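# Flip the upright steel cup mouth-down onto the plate

## Task

Invert the steel cup that now opens upward so that it rests on the bench plate with its opening facing down, then release it.

## Robot and tools

ROBOT AND FRAME. Two arms, left_arm and right_arm, each ending in a two-finger gripper. The names are not image sides. Result poses use one world frame: origin on the table top midway between the arms, +z up, +x out over the table, and left_arm on the +y side. In a gripper's own axes the fingers point along +z and close along y. end_effector_position is the point between the finger pads, roughly 1 cm short of the fingertips. Joint ranges (rad), base to hand: waist -2.880 to 2.880, shoulder 0.000 to 3.142, elbow 0.000 to 3.019, wrist pitch -1.693 to 1.571, wrist yaw -1.571 to 1.571, wrist roll -2.094 to 2.094. The elbow never fully straightens.

THE 14-NUMBER ROW. All motion commands use one flat list of 14 numbers, each in [-1, 1], covering both arms even if only one moves: dx, dy, dz, rx, ry, rz, opening for left_arm, then the same seven for right_arm. dx to rz are an offset, not a pose: they are measured in that gripper's own axes from its measured pose at the start of the command. A value of 1.0 equals 0.6 m of travel or 180 degrees of turn. rx, ry, rz form a single rotation vector. opening is absolute: +1 is fully open (0.094 m), -1 is closed. Zeros in dx to rz mean stay put, though a loaded or idle arm may sag.

execute_actions(actions). actions is a list of up to 15 actions; each action is a table of up to 15 rows, one row per 1/30 s control step, so each action lasts 15 steps (0.5 s). If fewer rows are given, the last row is held for the remaining steps. Every row in an action is an offset from the pose at that action's start, not from the row before. For the first action of a call, the start is the last pose a result showed. An empty list just returns state and images. Each step, the commanded pose is clipped to within 70 mm and 16 degrees of the gripper's measured pose; if position and orientation cannot both be met, position wins. After an action the arm continues at most to its last clipped pose, so a long reach needs further actions.

move(target, speed, blocking). target is one 14-number row as above, offsets counted from the pose in the latest result that showed one. Each gripper travels a straight line toward its target; both arms finish together, in 0.5 to 10 s (cut off at 10 s, possibly short). Rotation takes the shorter way. speed is the path top speed in m/s, 0.002 to 0.5, default 0.25; turning is capped at twice that in rad/s. The opening is sent when the move begins. Paths ignore obstacles and the other arm; grippers lag, drift, and can exceed speed, especially with an outstretched arm. blocking=false returns after 0.5 s while the arm keeps going; until a result shows the move ended, other moves and execute_actions are rejected, so use wait or stop. The result adds a move: line with the ending (done, off_target, moving, held, fault; naming one arm means the other finished fine) and limits (paced = pose clipped, held = a check blocked steps, after which the arm may surge), plus each gripper's remaining distance to its target.

wait(seconds): 0 to 10; arms keep their last command, a running move continues and the wait ends early if it finishes. stop(): brakes a running move to rest; braking needs room and the fingers keep moving. zoom_image(camera, region): camera is one of cam_head_left, cam_head_right, cam_high, cam_low (504x504), cam_left_wrist, cam_right_wrist (616x616, fisheye); region is [x0, y0, x1, y1] in that image's pixels, top-left origin, at most 504 by 504. finished_scene(scene): pass the number of the current scene to end it permanently; the cup must already be mouth down on the plate and released, and stay so. The result reports success.

READING RESULTS. The state line gives each gripper's position (m) and quaternion (wxyz) in the world frame; printed positions can be off, more at long reach. Hand target lines show where the controller is now driving each gripper. A pose unreachable line means the clearance check altered or blocked that arm's command. grip_measured is the finger opening on the command scale; the last Joint positions value is the opening in metres; each gripper reads off by up to about 1 mm. Joint torques are raw drive outputs with offsets and noise, nonzero even in free air. Camera calibration (intrinsics, distortion, T_world_to_cam) is supplied; fixed cameras may be off by a couple of degrees and millimetres.

PRACTICAL RULES. Arms usually settle about a centimetre or more low. To hold an arm in place, send it the offset back to its desired pose in the first call of a reply and zeros in later calls, aiming higher if it still droops. To grip, command an opening below grip_measured: roughly 0.03 below for a firm hold, less for a light one; pads push about 50 to 62 N, more at first contact. Objects may be tugged or nudged unexpectedly. Faster contact hits harder and aiming past a contact presses harder; a blocked arm keeps pressing until a new command. Holding loads heats motors: a MOTOR HOT line appears from 85 °C, and at 100 °C an OVER-TEMPERATURE FAULT drops that arm. FAULT lines mark stops. Avoid knocking anything off the table, letting the arms collide or press each other, dropping or slamming the cup, and hard pushes. Prefer quick, smooth motion with little effort.

Each tool is called as a command line: name --argument value for each argument, lists and objects as JSON in quotes; but a table of rows of numbers goes row by row, as --pt "numbers of a row", without its own name.

## Session

execute_actions --actions '[]'

Scene clock: 0.00 s.
left_arm: end_effector_position=(+0.1491, +0.0284, +0.1406) grip_measured=+1.000 end_effector_quat_wxyz=(+0.472, +0.752, +0.254, -0.384) | right_arm: end_effector_position=(+0.3903, -0.3330, +0.3849) grip_measured=+1.000 end_effector_quat_wxyz=(+0.515, +0.575, +0.483, +0.414)
Joint positions: left_arm=[-0.591  0.979  0.257  0.074  1.125  1.162  0.094] | right_arm=[-0.066  0.657  0.66  -0.136  0.305  1.59   0.094]
Joint velocities: left_arm=[-0.005 -0.015  0.017 -0.022 -0.051 -0.037  0.   ] | right_arm=[ 0.015 -0.005  0.002 -0.027 -0.095 -0.037  0.   ]
Joint torques (N m, as the arm reports them, + toward a larger angle): no reading
Motor temperatures (°C, as the motors report them): left_arm=[25 26 23 25 24 26] | right_arm=[25 24 23 22 23 24]
Hand target (left_arm): +0.155, +0.023, +0.150; +0.481, +0.752, +0.246, -0.379
Hand target (right_arm): +0.391, -0.333, +0.402; +0.521, +0.569, +0.474, +0.424

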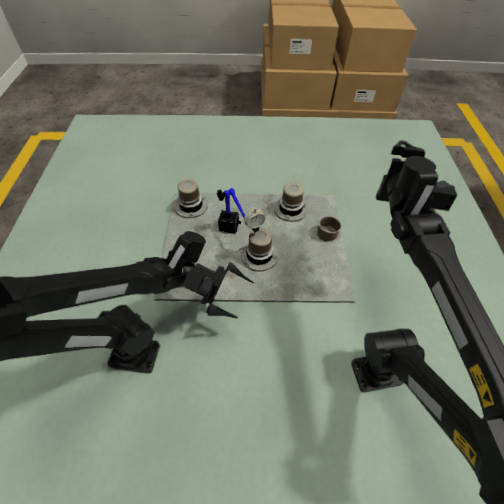

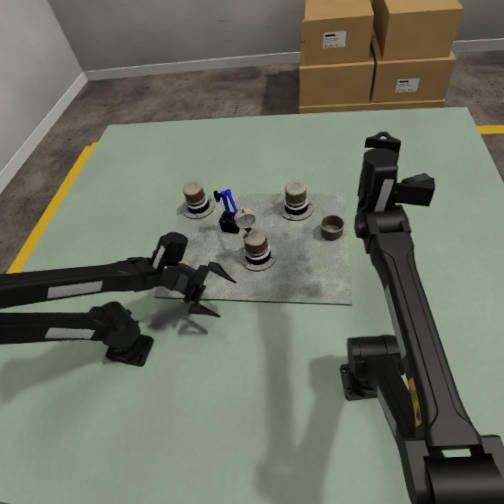

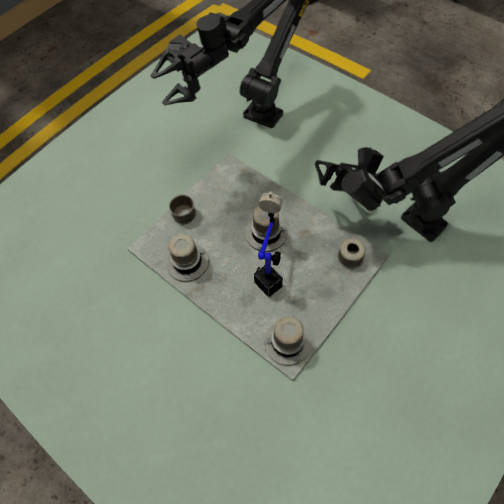

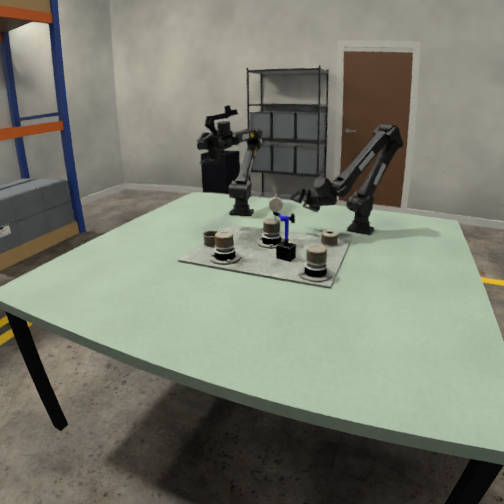

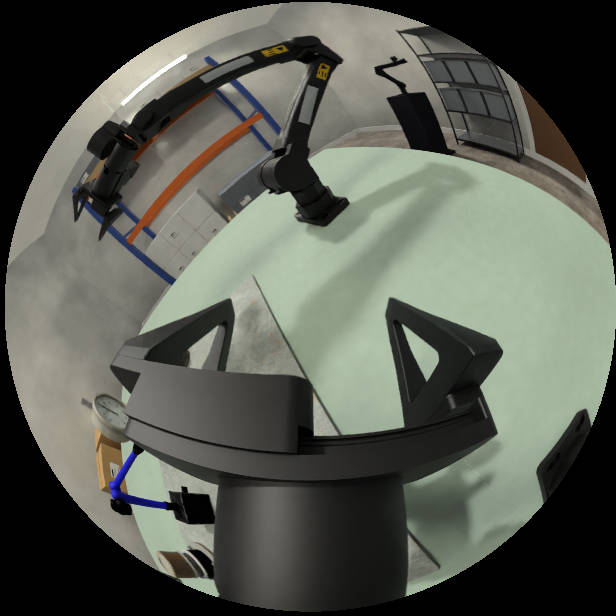

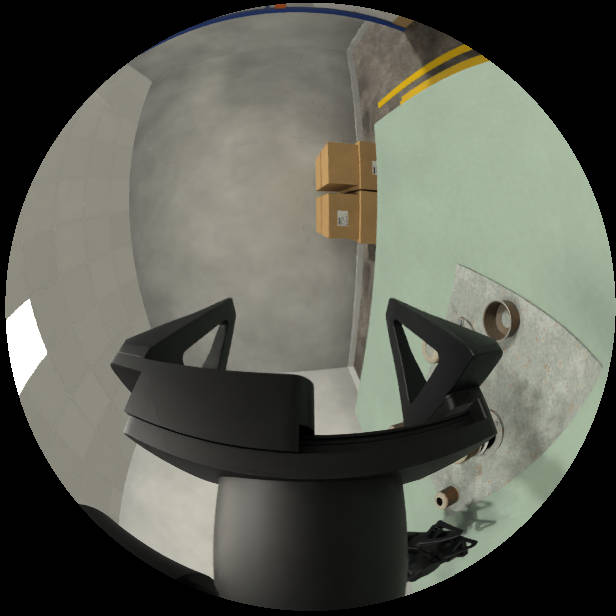

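move --target '[0,0,0,0,0,0,1,0.07,-0.21,0.115,0.46,0,0,1]' --speed 0.4

move --target '[0,0,0,0,0,0,1,0,0,0,0,0,-0.9,1]' --speed 0.5

Scene clock: 18.77 s.
left_arm: end_effector_position=(+0.1491, +0.0284, +0.1406) grip_measured=+1.000 end_effector_quat_wxyz=(+0.472, +0.752, +0.254, -0.384) | right_arm: end_effector_position=(+0.4358, -0.3018, +0.2413) grip_measured=+1.000 end_effector_quat_wxyz=(-0.004, +0.763, +0.647, -0.016)
Joint positions: left_arm=[-0.591  0.979  0.257  0.074  1.125  1.162  0.094] | right_arm=[-0.121  1.486  1.417 -1.532  0.012  1.793  0.094]
Joint velocities: left_arm=[-0.015 -0.005  0.002 -0.007 -0.007  0.007  0.   ] | right_arm=[ 0.005 -0.005  0.002  0.022  0.037  0.022  0.   ]
Joint torques (N m, as the arm reports them, + toward a larger angle): left_arm=[ 2.35 -3.93  7.52  1.33  0.57 -0.05] | right_arm=[ -1.3  -12.72  12.55  -0.48   0.01   0.1 ]
Motor temperatures (°C, as the motors report them): left_arm=[25 26 25 25 25 26] | right_arm=[25 24 27 22 23 24]
Hand target (left_arm): +0.149, +0.028, +0.141; +0.472, +0.752, +0.254, -0.384
Hand target (right_arm): +0.448, -0.303, +0.255; +0.003, +0.769, +0.639, -0.004
Off the commanded pose (left_arm): 0.000 m, 0 deg.
Off the commanded pose (right_arm): 0.017 m, 2 deg.
move: off_target (right_arm)
camera_calibration (this result's frames):
cam_right_wrist: T_world_to_cam=[[-0.987935, 0.152759, 0.0254935, 0.470368], [0.139207, 0.803753, 0.578448, 0.0467966], [0.0678727, 0.575018, -0.815321, 0.467738], [0, 0, 0, 1]] pos_world=[0.426431, -0.378423, 0.342295]

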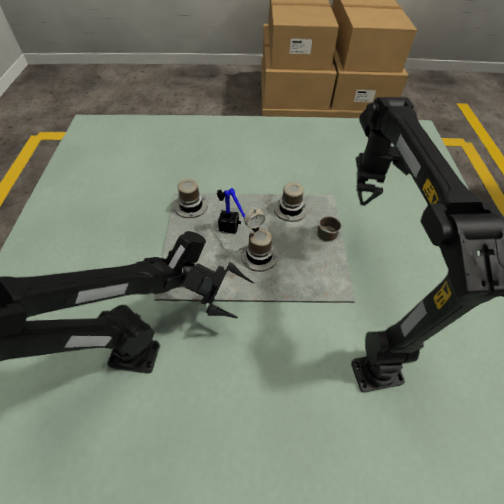

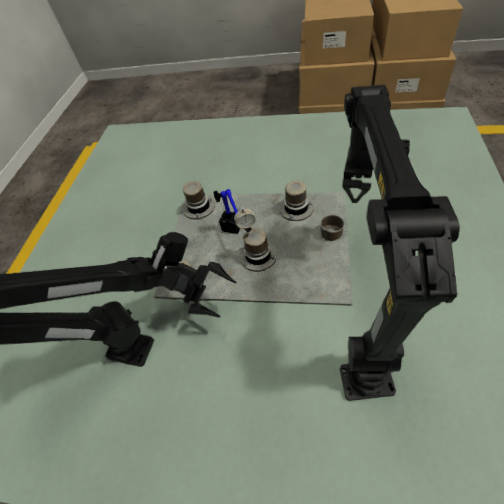

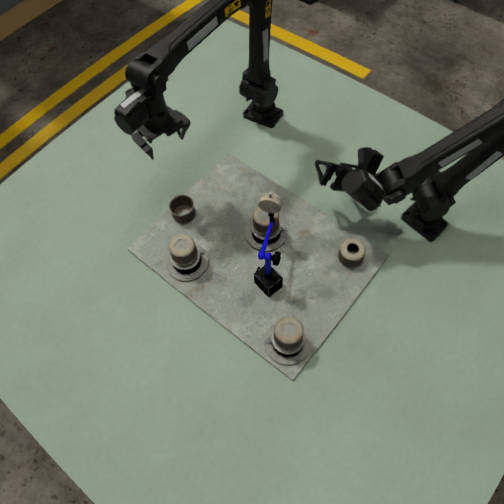

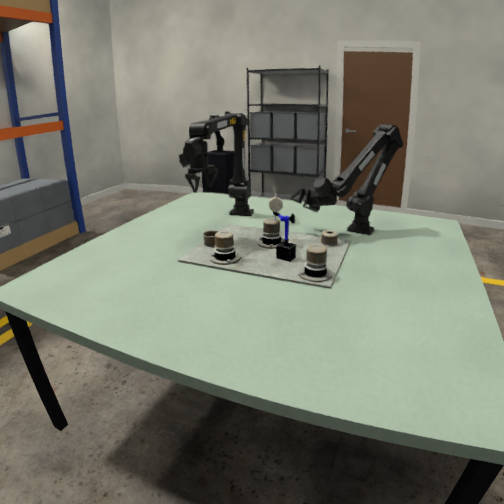

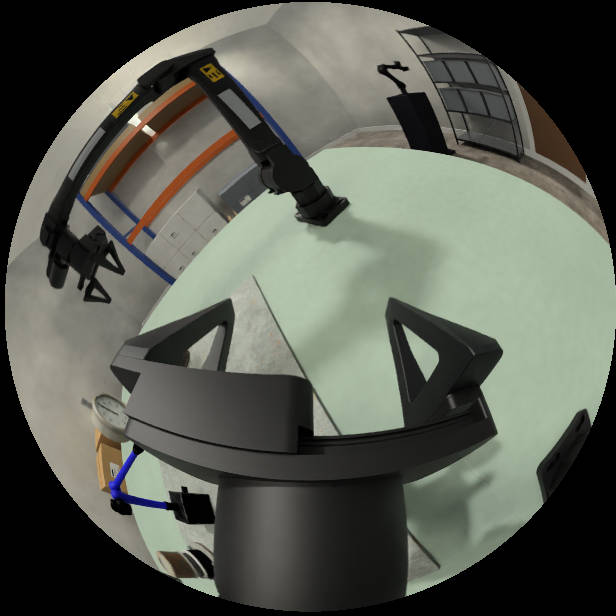

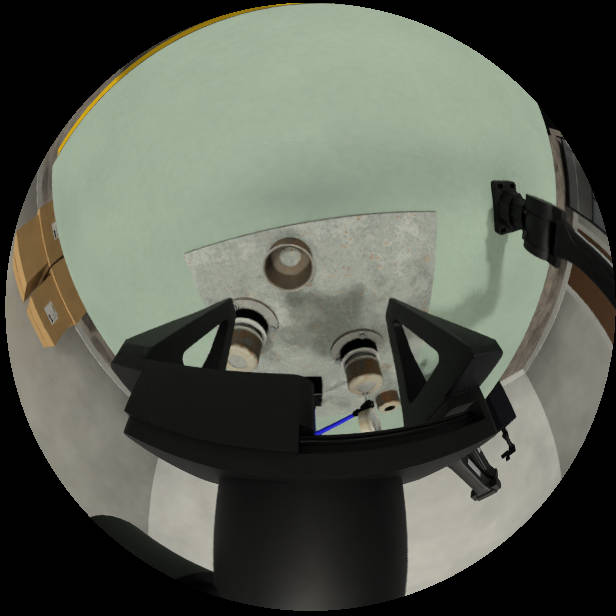

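Scene clock: 22.33 s.
left_arm: end_effector_position=(+0.1491, +0.0284, +0.1406) grip_measured=+1.000 end_effector_quat_wxyz=(+0.472, +0.752, +0.254, -0.384) | right_arm: end_effector_position=(+0.4358, -0.3021, +0.2413) grip_measured=+1.000 end_effector_quat_wxyz=(-0.017, -0.511, +0.859, +0.001)
Joint positions: left_arm=[-0.591  0.979  0.257  0.074  1.125  1.162  0.094] | right_arm=[-0.121  1.486  1.417 -1.532  0.015 -1.015  0.094]
Joint velocities: left_arm=[-0.015 -0.005 -0.012 -0.017  0.037 -0.037  0.   ] | right_arm=[ 0.005 -0.005  0.002  0.002 -0.081 -0.066  0.   ]
Joint torques (N m, as the arm reports them, + toward a larger angle): left_arm=[ 2.31 -3.94  7.52  1.32  0.57 -0.05] | right_arm=[ -0.84 -13.88   8.96  -0.01  -0.19  -0.13]
Motor temperatures (°C, as the motors report them): left_arm=[25 26 25 25 25 26] | right_arm=[25 24 27 22 23 24]
Hand target (left_arm): +0.149, +0.028, +0.141; +0.472, +0.752, +0.254, -0.384
Hand target (right_arm): +0.436, -0.302, +0.241; -0.017, -0.519, +0.854, +0.002
Off the commanded pose (left_arm): 0.000 m, 0 deg.
Off the commanded pose (right_arm): 0.000 m, 1 deg.
move: done
camera_calibration (this result's frames):
cam_right_wrist: T_world_to_cam=[[0.883854, -0.467248, -0.0219513, -0.521198], [-0.355898, -0.702192, 0.616655, -0.201353], [-0.303545, -0.537221, -0.786927, 0.286927], [0, 0, 0, 1]] pos_world=[0.476096, -0.230774, 0.338515]

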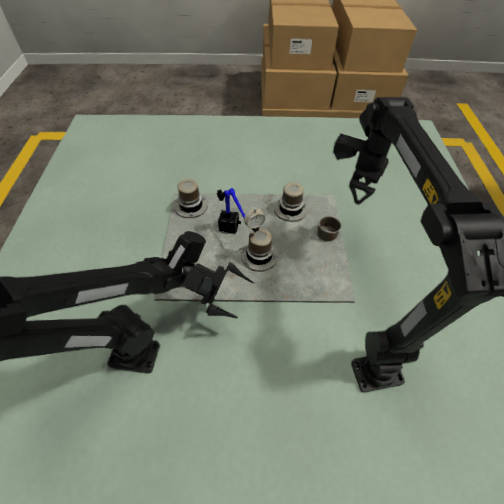

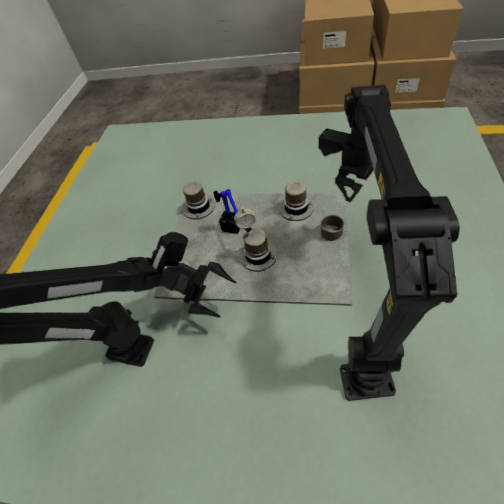

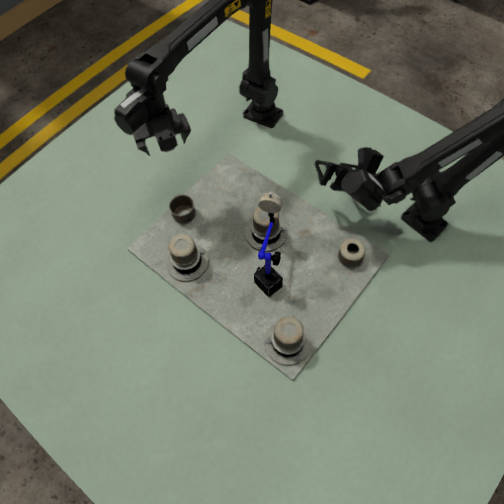

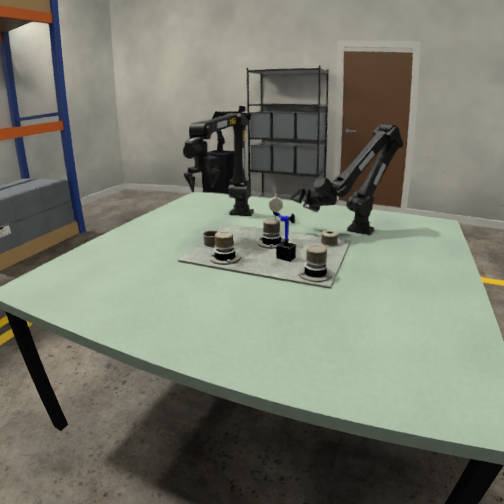

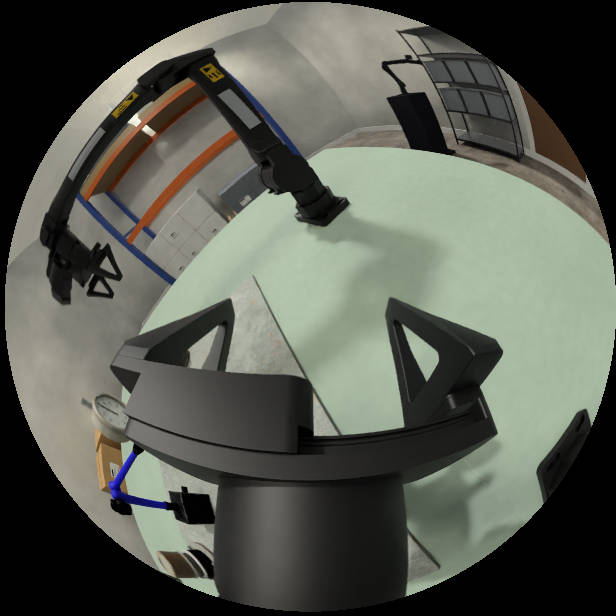

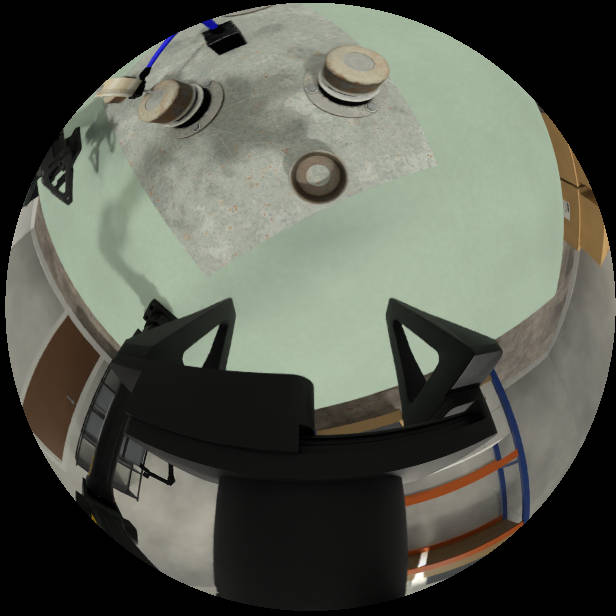

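move --target '[0,0,0,0,0,0,1,0.035,-0.075,0.2,0,0,-0.13,1]' --speed 0.4

move --target '[0,0,0,0,0,0,1,0,0,0,0,-0.38,0,1]' --speed 0.4

Scene clock: 28.90 s.
left_arm: end_effector_position=(+0.1491, +0.0284, +0.1406) grip_measured=+1.000 end_effector_quat_wxyz=(+0.472, +0.752, +0.254, -0.384) | right_arm: end_effector_position=(+0.4564, -0.3425, +0.1233) grip_measured=+1.000 end_effector_quat_wxyz=(-0.019, -0.669, +0.743, +0.007)
Joint positions: left_arm=[-0.591  0.979  0.257  0.074  1.125  1.162  0.094] | right_arm=[-0.212  1.609  1.241 -1.24   0.016 -1.499  0.094]
Joint velocities: left_arm=[-0.005 -0.015 -0.012  0.002  0.007 -0.037  0.   ] | right_arm=[-0.015 -0.005 -0.002 -0.012 -0.007 -0.022  0.   ]
Joint torques (N m, as the arm reports them, + toward a larger angle): left_arm=[ 2.32 -3.98  7.52  1.32  0.57 -0.04] | right_arm=[ -0.99 -14.42   8.97   0.35  -0.12  -0.14]
Motor temperatures (°C, as the motors report them): left_arm=[25 26 25 25 25 26] | right_arm=[25 24 27 22 23 24]
Hand target (left_arm): +0.149, +0.028, +0.141; +0.472, +0.752, +0.254, -0.384
Hand target (right_arm): +0.462, -0.344, +0.122; -0.016, -0.675, +0.738, +0.005
Off the commanded pose (left_arm): 0.000 m, 0 deg.
Off the commanded pose (right_arm): 0.006 m, 1 deg.
move: done
camera_calibration (this result's frames):
cam_right_wrist: T_world_to_cam=[[0.994847, -0.0935134, -0.0391633, -0.481354], [-0.0505297, -0.792241, 0.608113, -0.31877], [-0.0878935, -0.603001, -0.792884, 0.0584041], [0, 0, 0, 1]] pos_world=[0.4679, -0.262338, 0.221304]

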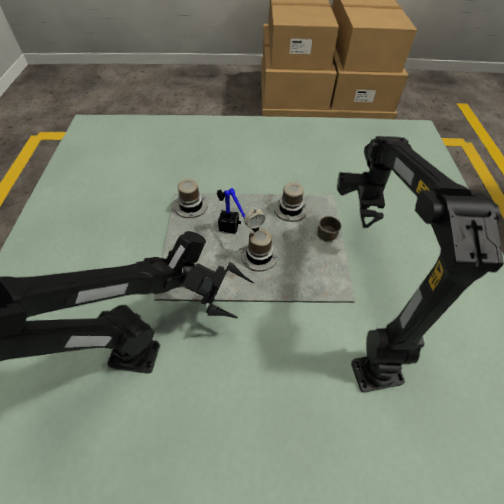

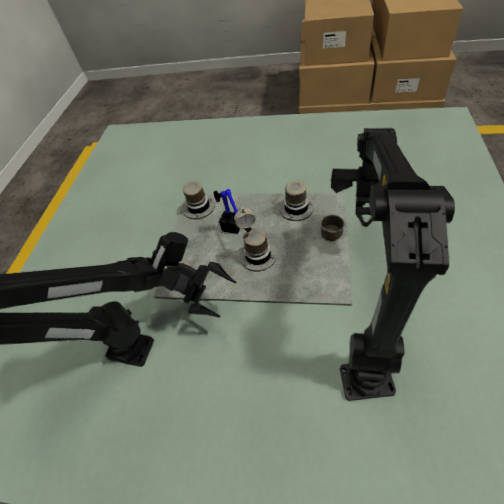

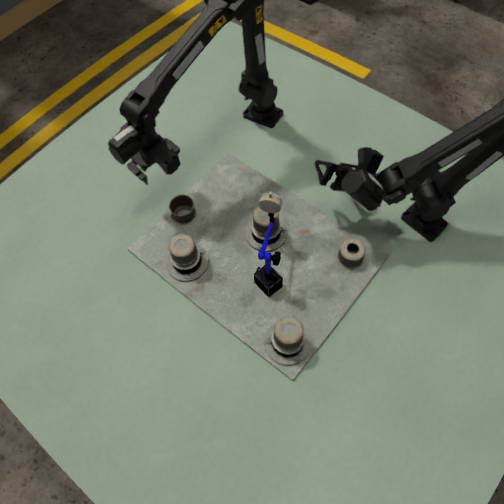

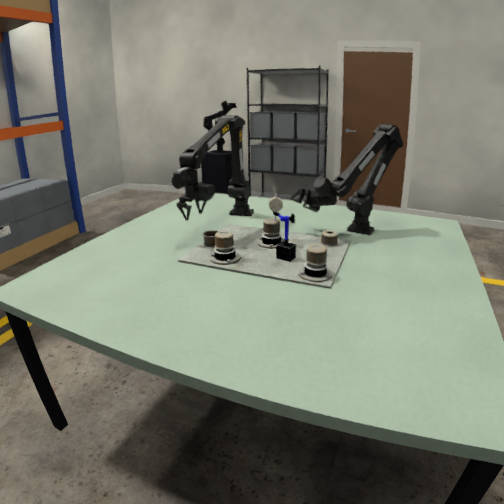

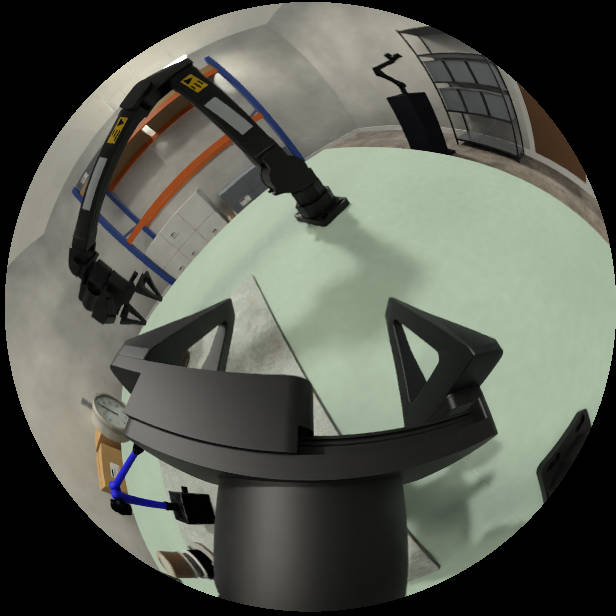

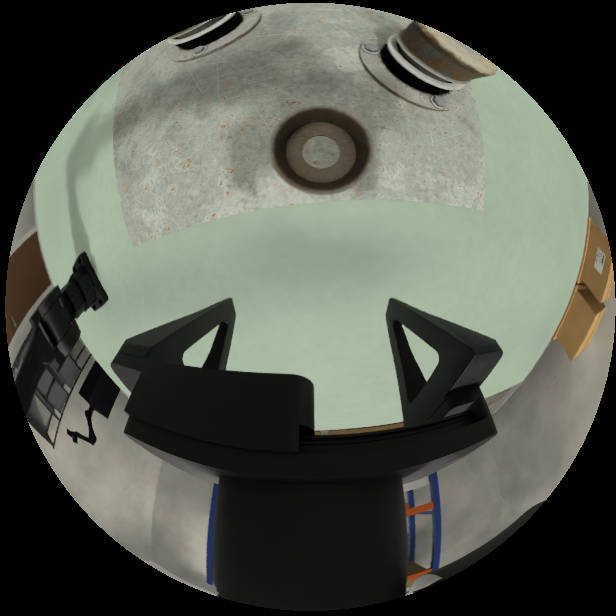

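Scene clock: 30.97 s.
left_arm: end_effector_position=(+0.1491, +0.0284, +0.1406) grip_measured=+1.000 end_effector_quat_wxyz=(+0.472, +0.752, +0.254, -0.384) | right_arm: end_effector_position=(+0.4554, -0.3388, +0.1288) grip_measured=+1.000 end_effector_quat_wxyz=(+0.404, -0.541, +0.641, +0.366)
Joint positions: left_arm=[-0.591  0.979  0.257  0.074  1.125  1.162  0.094] | right_arm=[-0.556  1.824  1.22  -1.465 -1.09  -2.085  0.094]
Joint velocities: left_arm=[-0.015 -0.015  0.017  0.017  0.007  0.007  0.   ] | right_arm=[-0.005 -0.015  0.007  0.007 -0.066 -0.022  0.   ]
Joint torques (N m, as the arm reports them, + toward a larger angle): left_arm=[ 2.32 -3.94  7.52  1.33  0.57 -0.04] | right_arm=[ -1.02 -15.3    7.42  -1.28  -0.75  -0.12]
Motor temperatures (°C, as the motors report them): left_arm=[25 26 25 25 25 26] | right_arm=[25 24 27 22 23 24]
Hand target (left_arm): +0.149, +0.028, +0.141; +0.472, +0.752, +0.254, -0.384
Hand target (right_arm): +0.457, -0.340, +0.125; +0.404, -0.542, +0.638, +0.369
Off the commanded pose (left_arm): 0.000 m, 0 deg.
Off the commanded pose (right_arm): 0.007 m, 3 deg.
joint sent to its limit (right arm) — the command would take joint 6 (wrist roll) past its lower limit, so that joint was sent only as far as its limit.
move: off_target (right_arm)
camera_calibration (this result's frames):
cam_right_wrist: T_world_to_cam=[[0.989914, -0.139787, -0.0230285, -0.495335], [-0.132834, -0.859315, -0.493896, -0.162509], [0.0492514, 0.491973, -0.869216, 0.383285], [0, 0, 0, 1]] pos_world=[0.449875, -0.397454, 0.241488]

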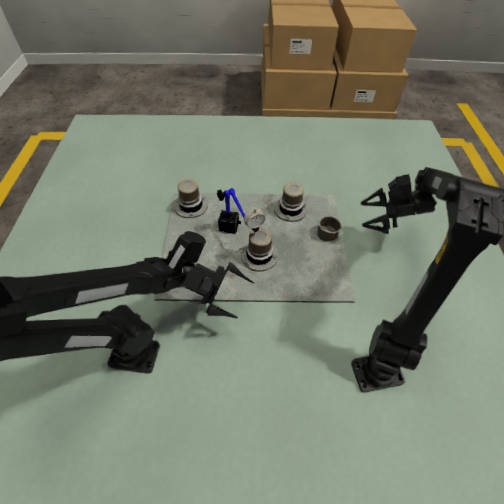

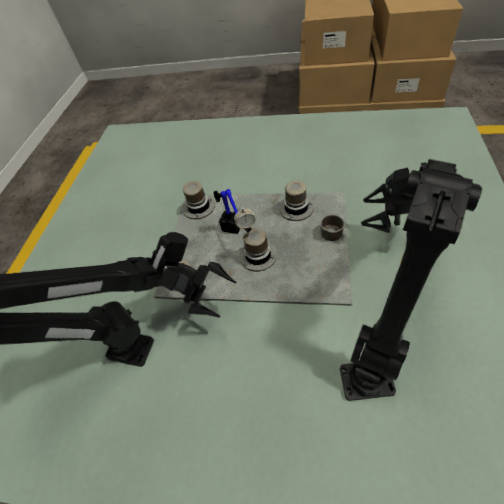

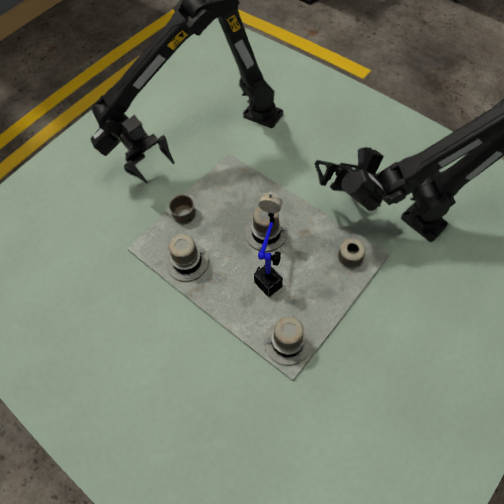

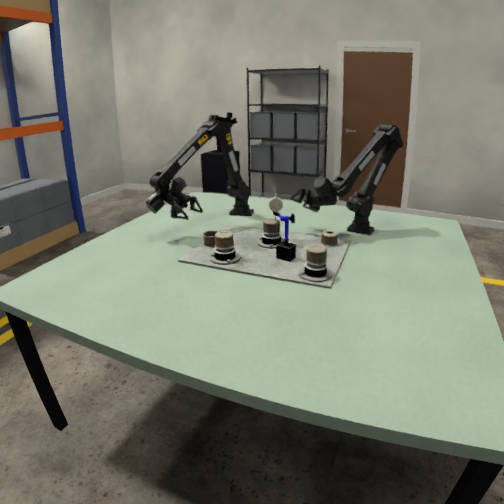

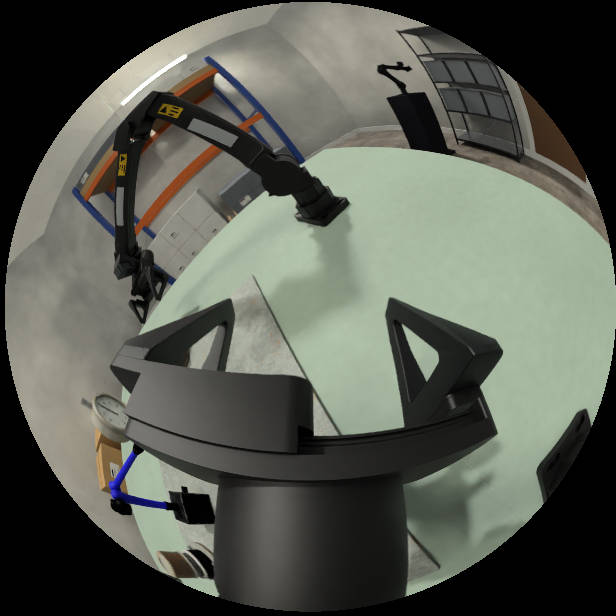

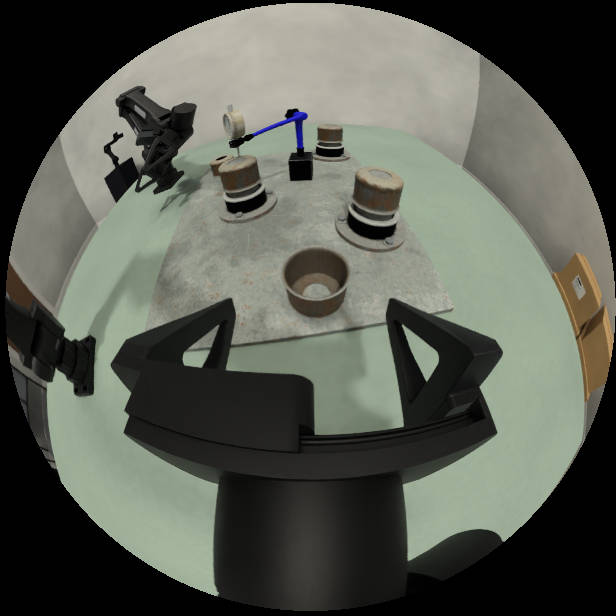

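move --target '[0,0,0,0,0,0,1,0.115,0.046,0.073,0.1,0,0.045,1]'

Scene clock: 37.70 s.
left_arm: end_effector_position=(+0.1491, +0.0284, +0.1406) grip_measured=+1.000 end_effector_quat_wxyz=(+0.472, +0.752, +0.254, -0.384) | right_arm: end_effector_position=(+0.4248, -0.3234, +0.0428) grip_measured=+1.000 end_effector_quat_wxyz=(+0.453, -0.425, +0.727, +0.292)
Joint positions: left_arm=[-0.591  0.979  0.257  0.074  1.125  1.162  0.094] | right_arm=[-0.556  1.699  0.751 -0.424 -1.13  -1.308  0.094]
Joint velocities: left_arm=[-0.015 -0.005 -0.012  0.027 -0.066  0.022  0.   ] | right_arm=[-0.015  0.015  0.012 -0.007 -0.022 -0.022  0.   ]
Joint torques (N m, as the arm reports them, + toward a larger angle): left_arm=[ 2.31 -3.98  7.52  1.33  0.57 -0.04] | right_arm=[ -0.46 -14.79   5.36   0.79  -0.66   0.13]
Motor temperatures (°C, as the motors report them): left_arm=[25 26 25 25 25 26] | right_arm=[25 25 26 22 23 24]
Hand target (left_arm): +0.149, +0.028, +0.141; +0.472, +0.752, +0.254, -0.384
Hand target (right_arm): +0.427, -0.322, +0.048; +0.456, -0.426, +0.727, +0.288
Off the commanded pose (left_arm): 0.000 m, 0 deg.
Off the commanded pose (right_arm): 0.007 m, 1 deg.
move: done
camera_calibration (this result's frames):
cam_right_wrist: T_world_to_cam=[[0.886204, -0.46228, -0.0306535, -0.524789], [-0.418297, -0.769932, -0.481906, -0.0462153], [0.199174, 0.439889, -0.875687, 0.222229], [0, 0, 0, 1]] pos_world=[0.401476, -0.375938, 0.156245]

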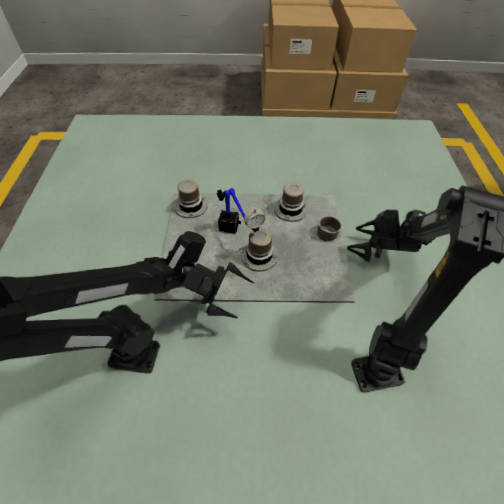

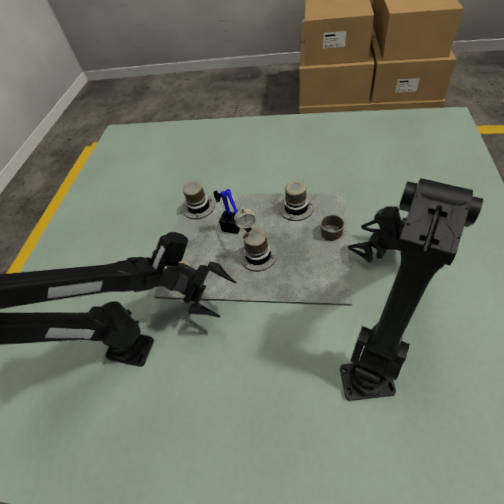

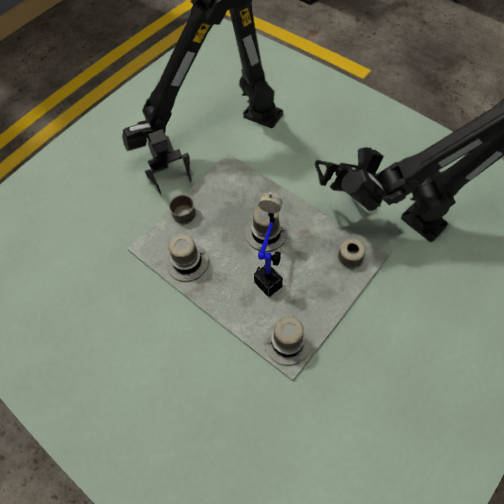

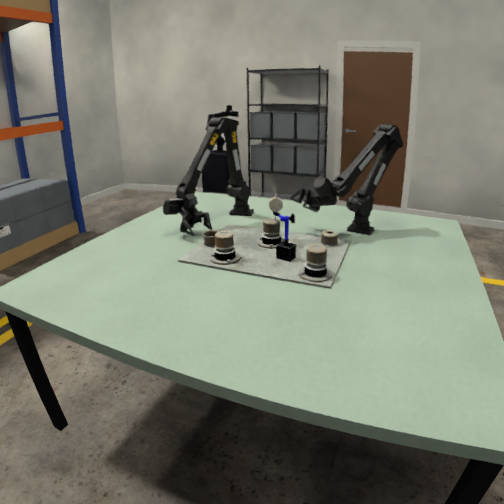

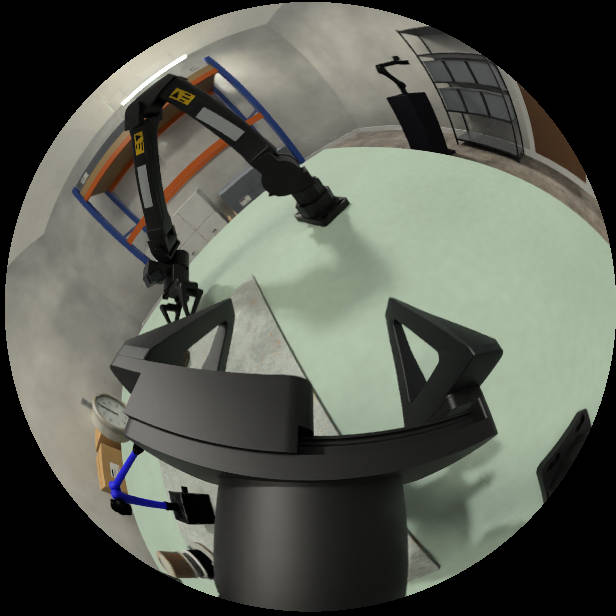

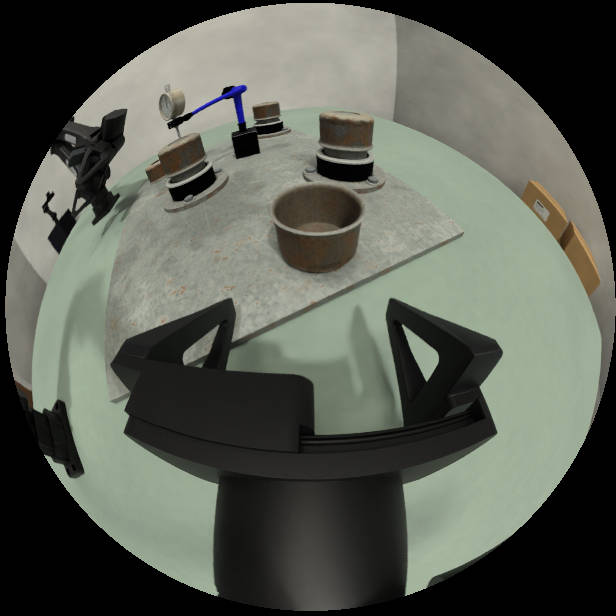

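move --target '[0,0,0,0,0,0,1,-0.043,-0.008,0.145,0,-0.04,0,1]' --speed 0.12

Scene clock: 41.27 s.
left_arm: end_effector_position=(+0.1491, +0.0284, +0.1406) grip_measured=+1.000 end_effector_quat_wxyz=(+0.472, +0.752, +0.254, -0.384) | right_arm: end_effector_position=(+0.4730, -0.2479, +0.0410) grip_measured=+1.000 end_effector_quat_wxyz=(+0.506, -0.417, +0.690, +0.308)
Joint positions: left_arm=[-0.591  0.979  0.257  0.074  1.125  1.162  0.094] | right_arm=[-0.353  1.792  0.698  0.288 -1.143 -0.755  0.094]
Joint velocities: left_arm=[ 0.005 -0.005 -0.012 -0.022  0.037 -0.037  0.   ] | right_arm=[-0.005 -0.005 -0.007  0.002  0.037 -0.022  0.   ]
Joint torques (N m, as the arm reports them, + toward a larger angle): left_arm=[ 2.34 -3.97  7.51  1.33  0.57 -0.04] | right_arm=[ -0.92 -11.65   4.8    1.63  -0.45   0.11]
Motor temperatures (°C, as the motors report them): left_arm=[25 26 25 25 25 26] | right_arm=[25 25 26 22 23 24]
Hand target (left_arm): +0.149, +0.028, +0.141; +0.472, +0.752, +0.254, -0.384
Hand target (right_arm): +0.471, -0.248, +0.030; +0.497, -0.406, +0.698, +0.317
Off the commanded pose (left_arm): 0.000 m, 0 deg.
Off the commanded pose (right_arm): 0.012 m, 2 deg.
move: off_target (right_arm)
camera_calibration (this result's frames):
cam_right_wrist: T_world_to_cam=[[0.889437, -0.457007, 0.00680745, -0.534406], [-0.365382, -0.719904, -0.590114, 0.0230105], [0.274587, 0.522382, -0.807291, 0.159851], [0, 0, 0, 1]] pos_world=[0.439835, -0.311165, 0.146263]

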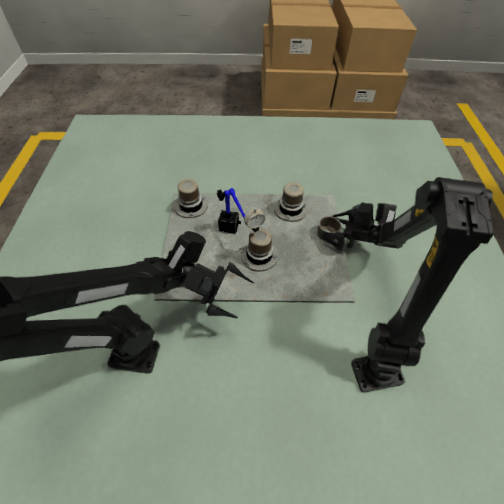

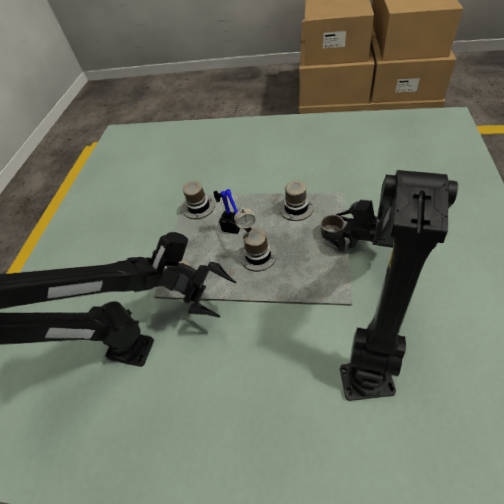

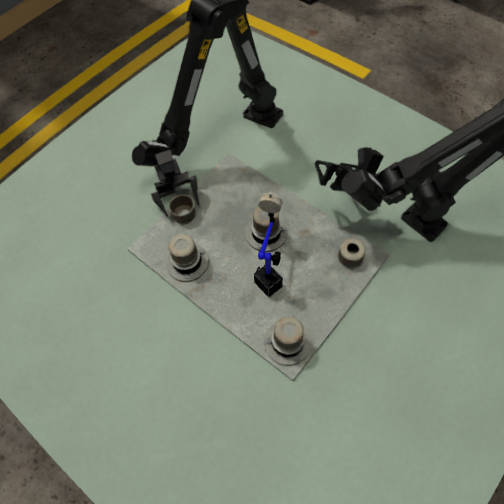

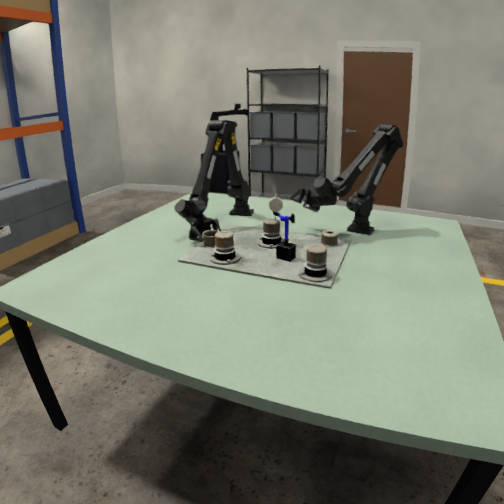

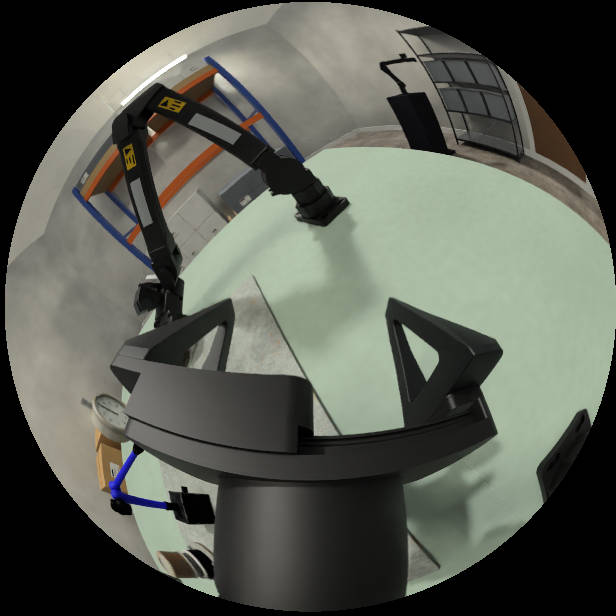

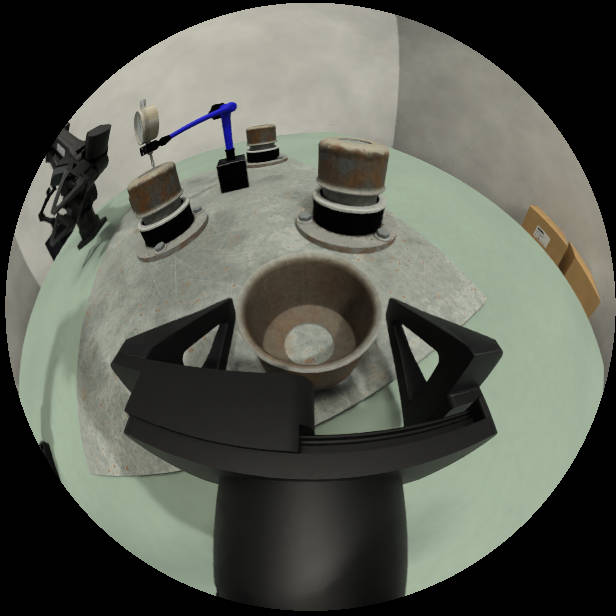

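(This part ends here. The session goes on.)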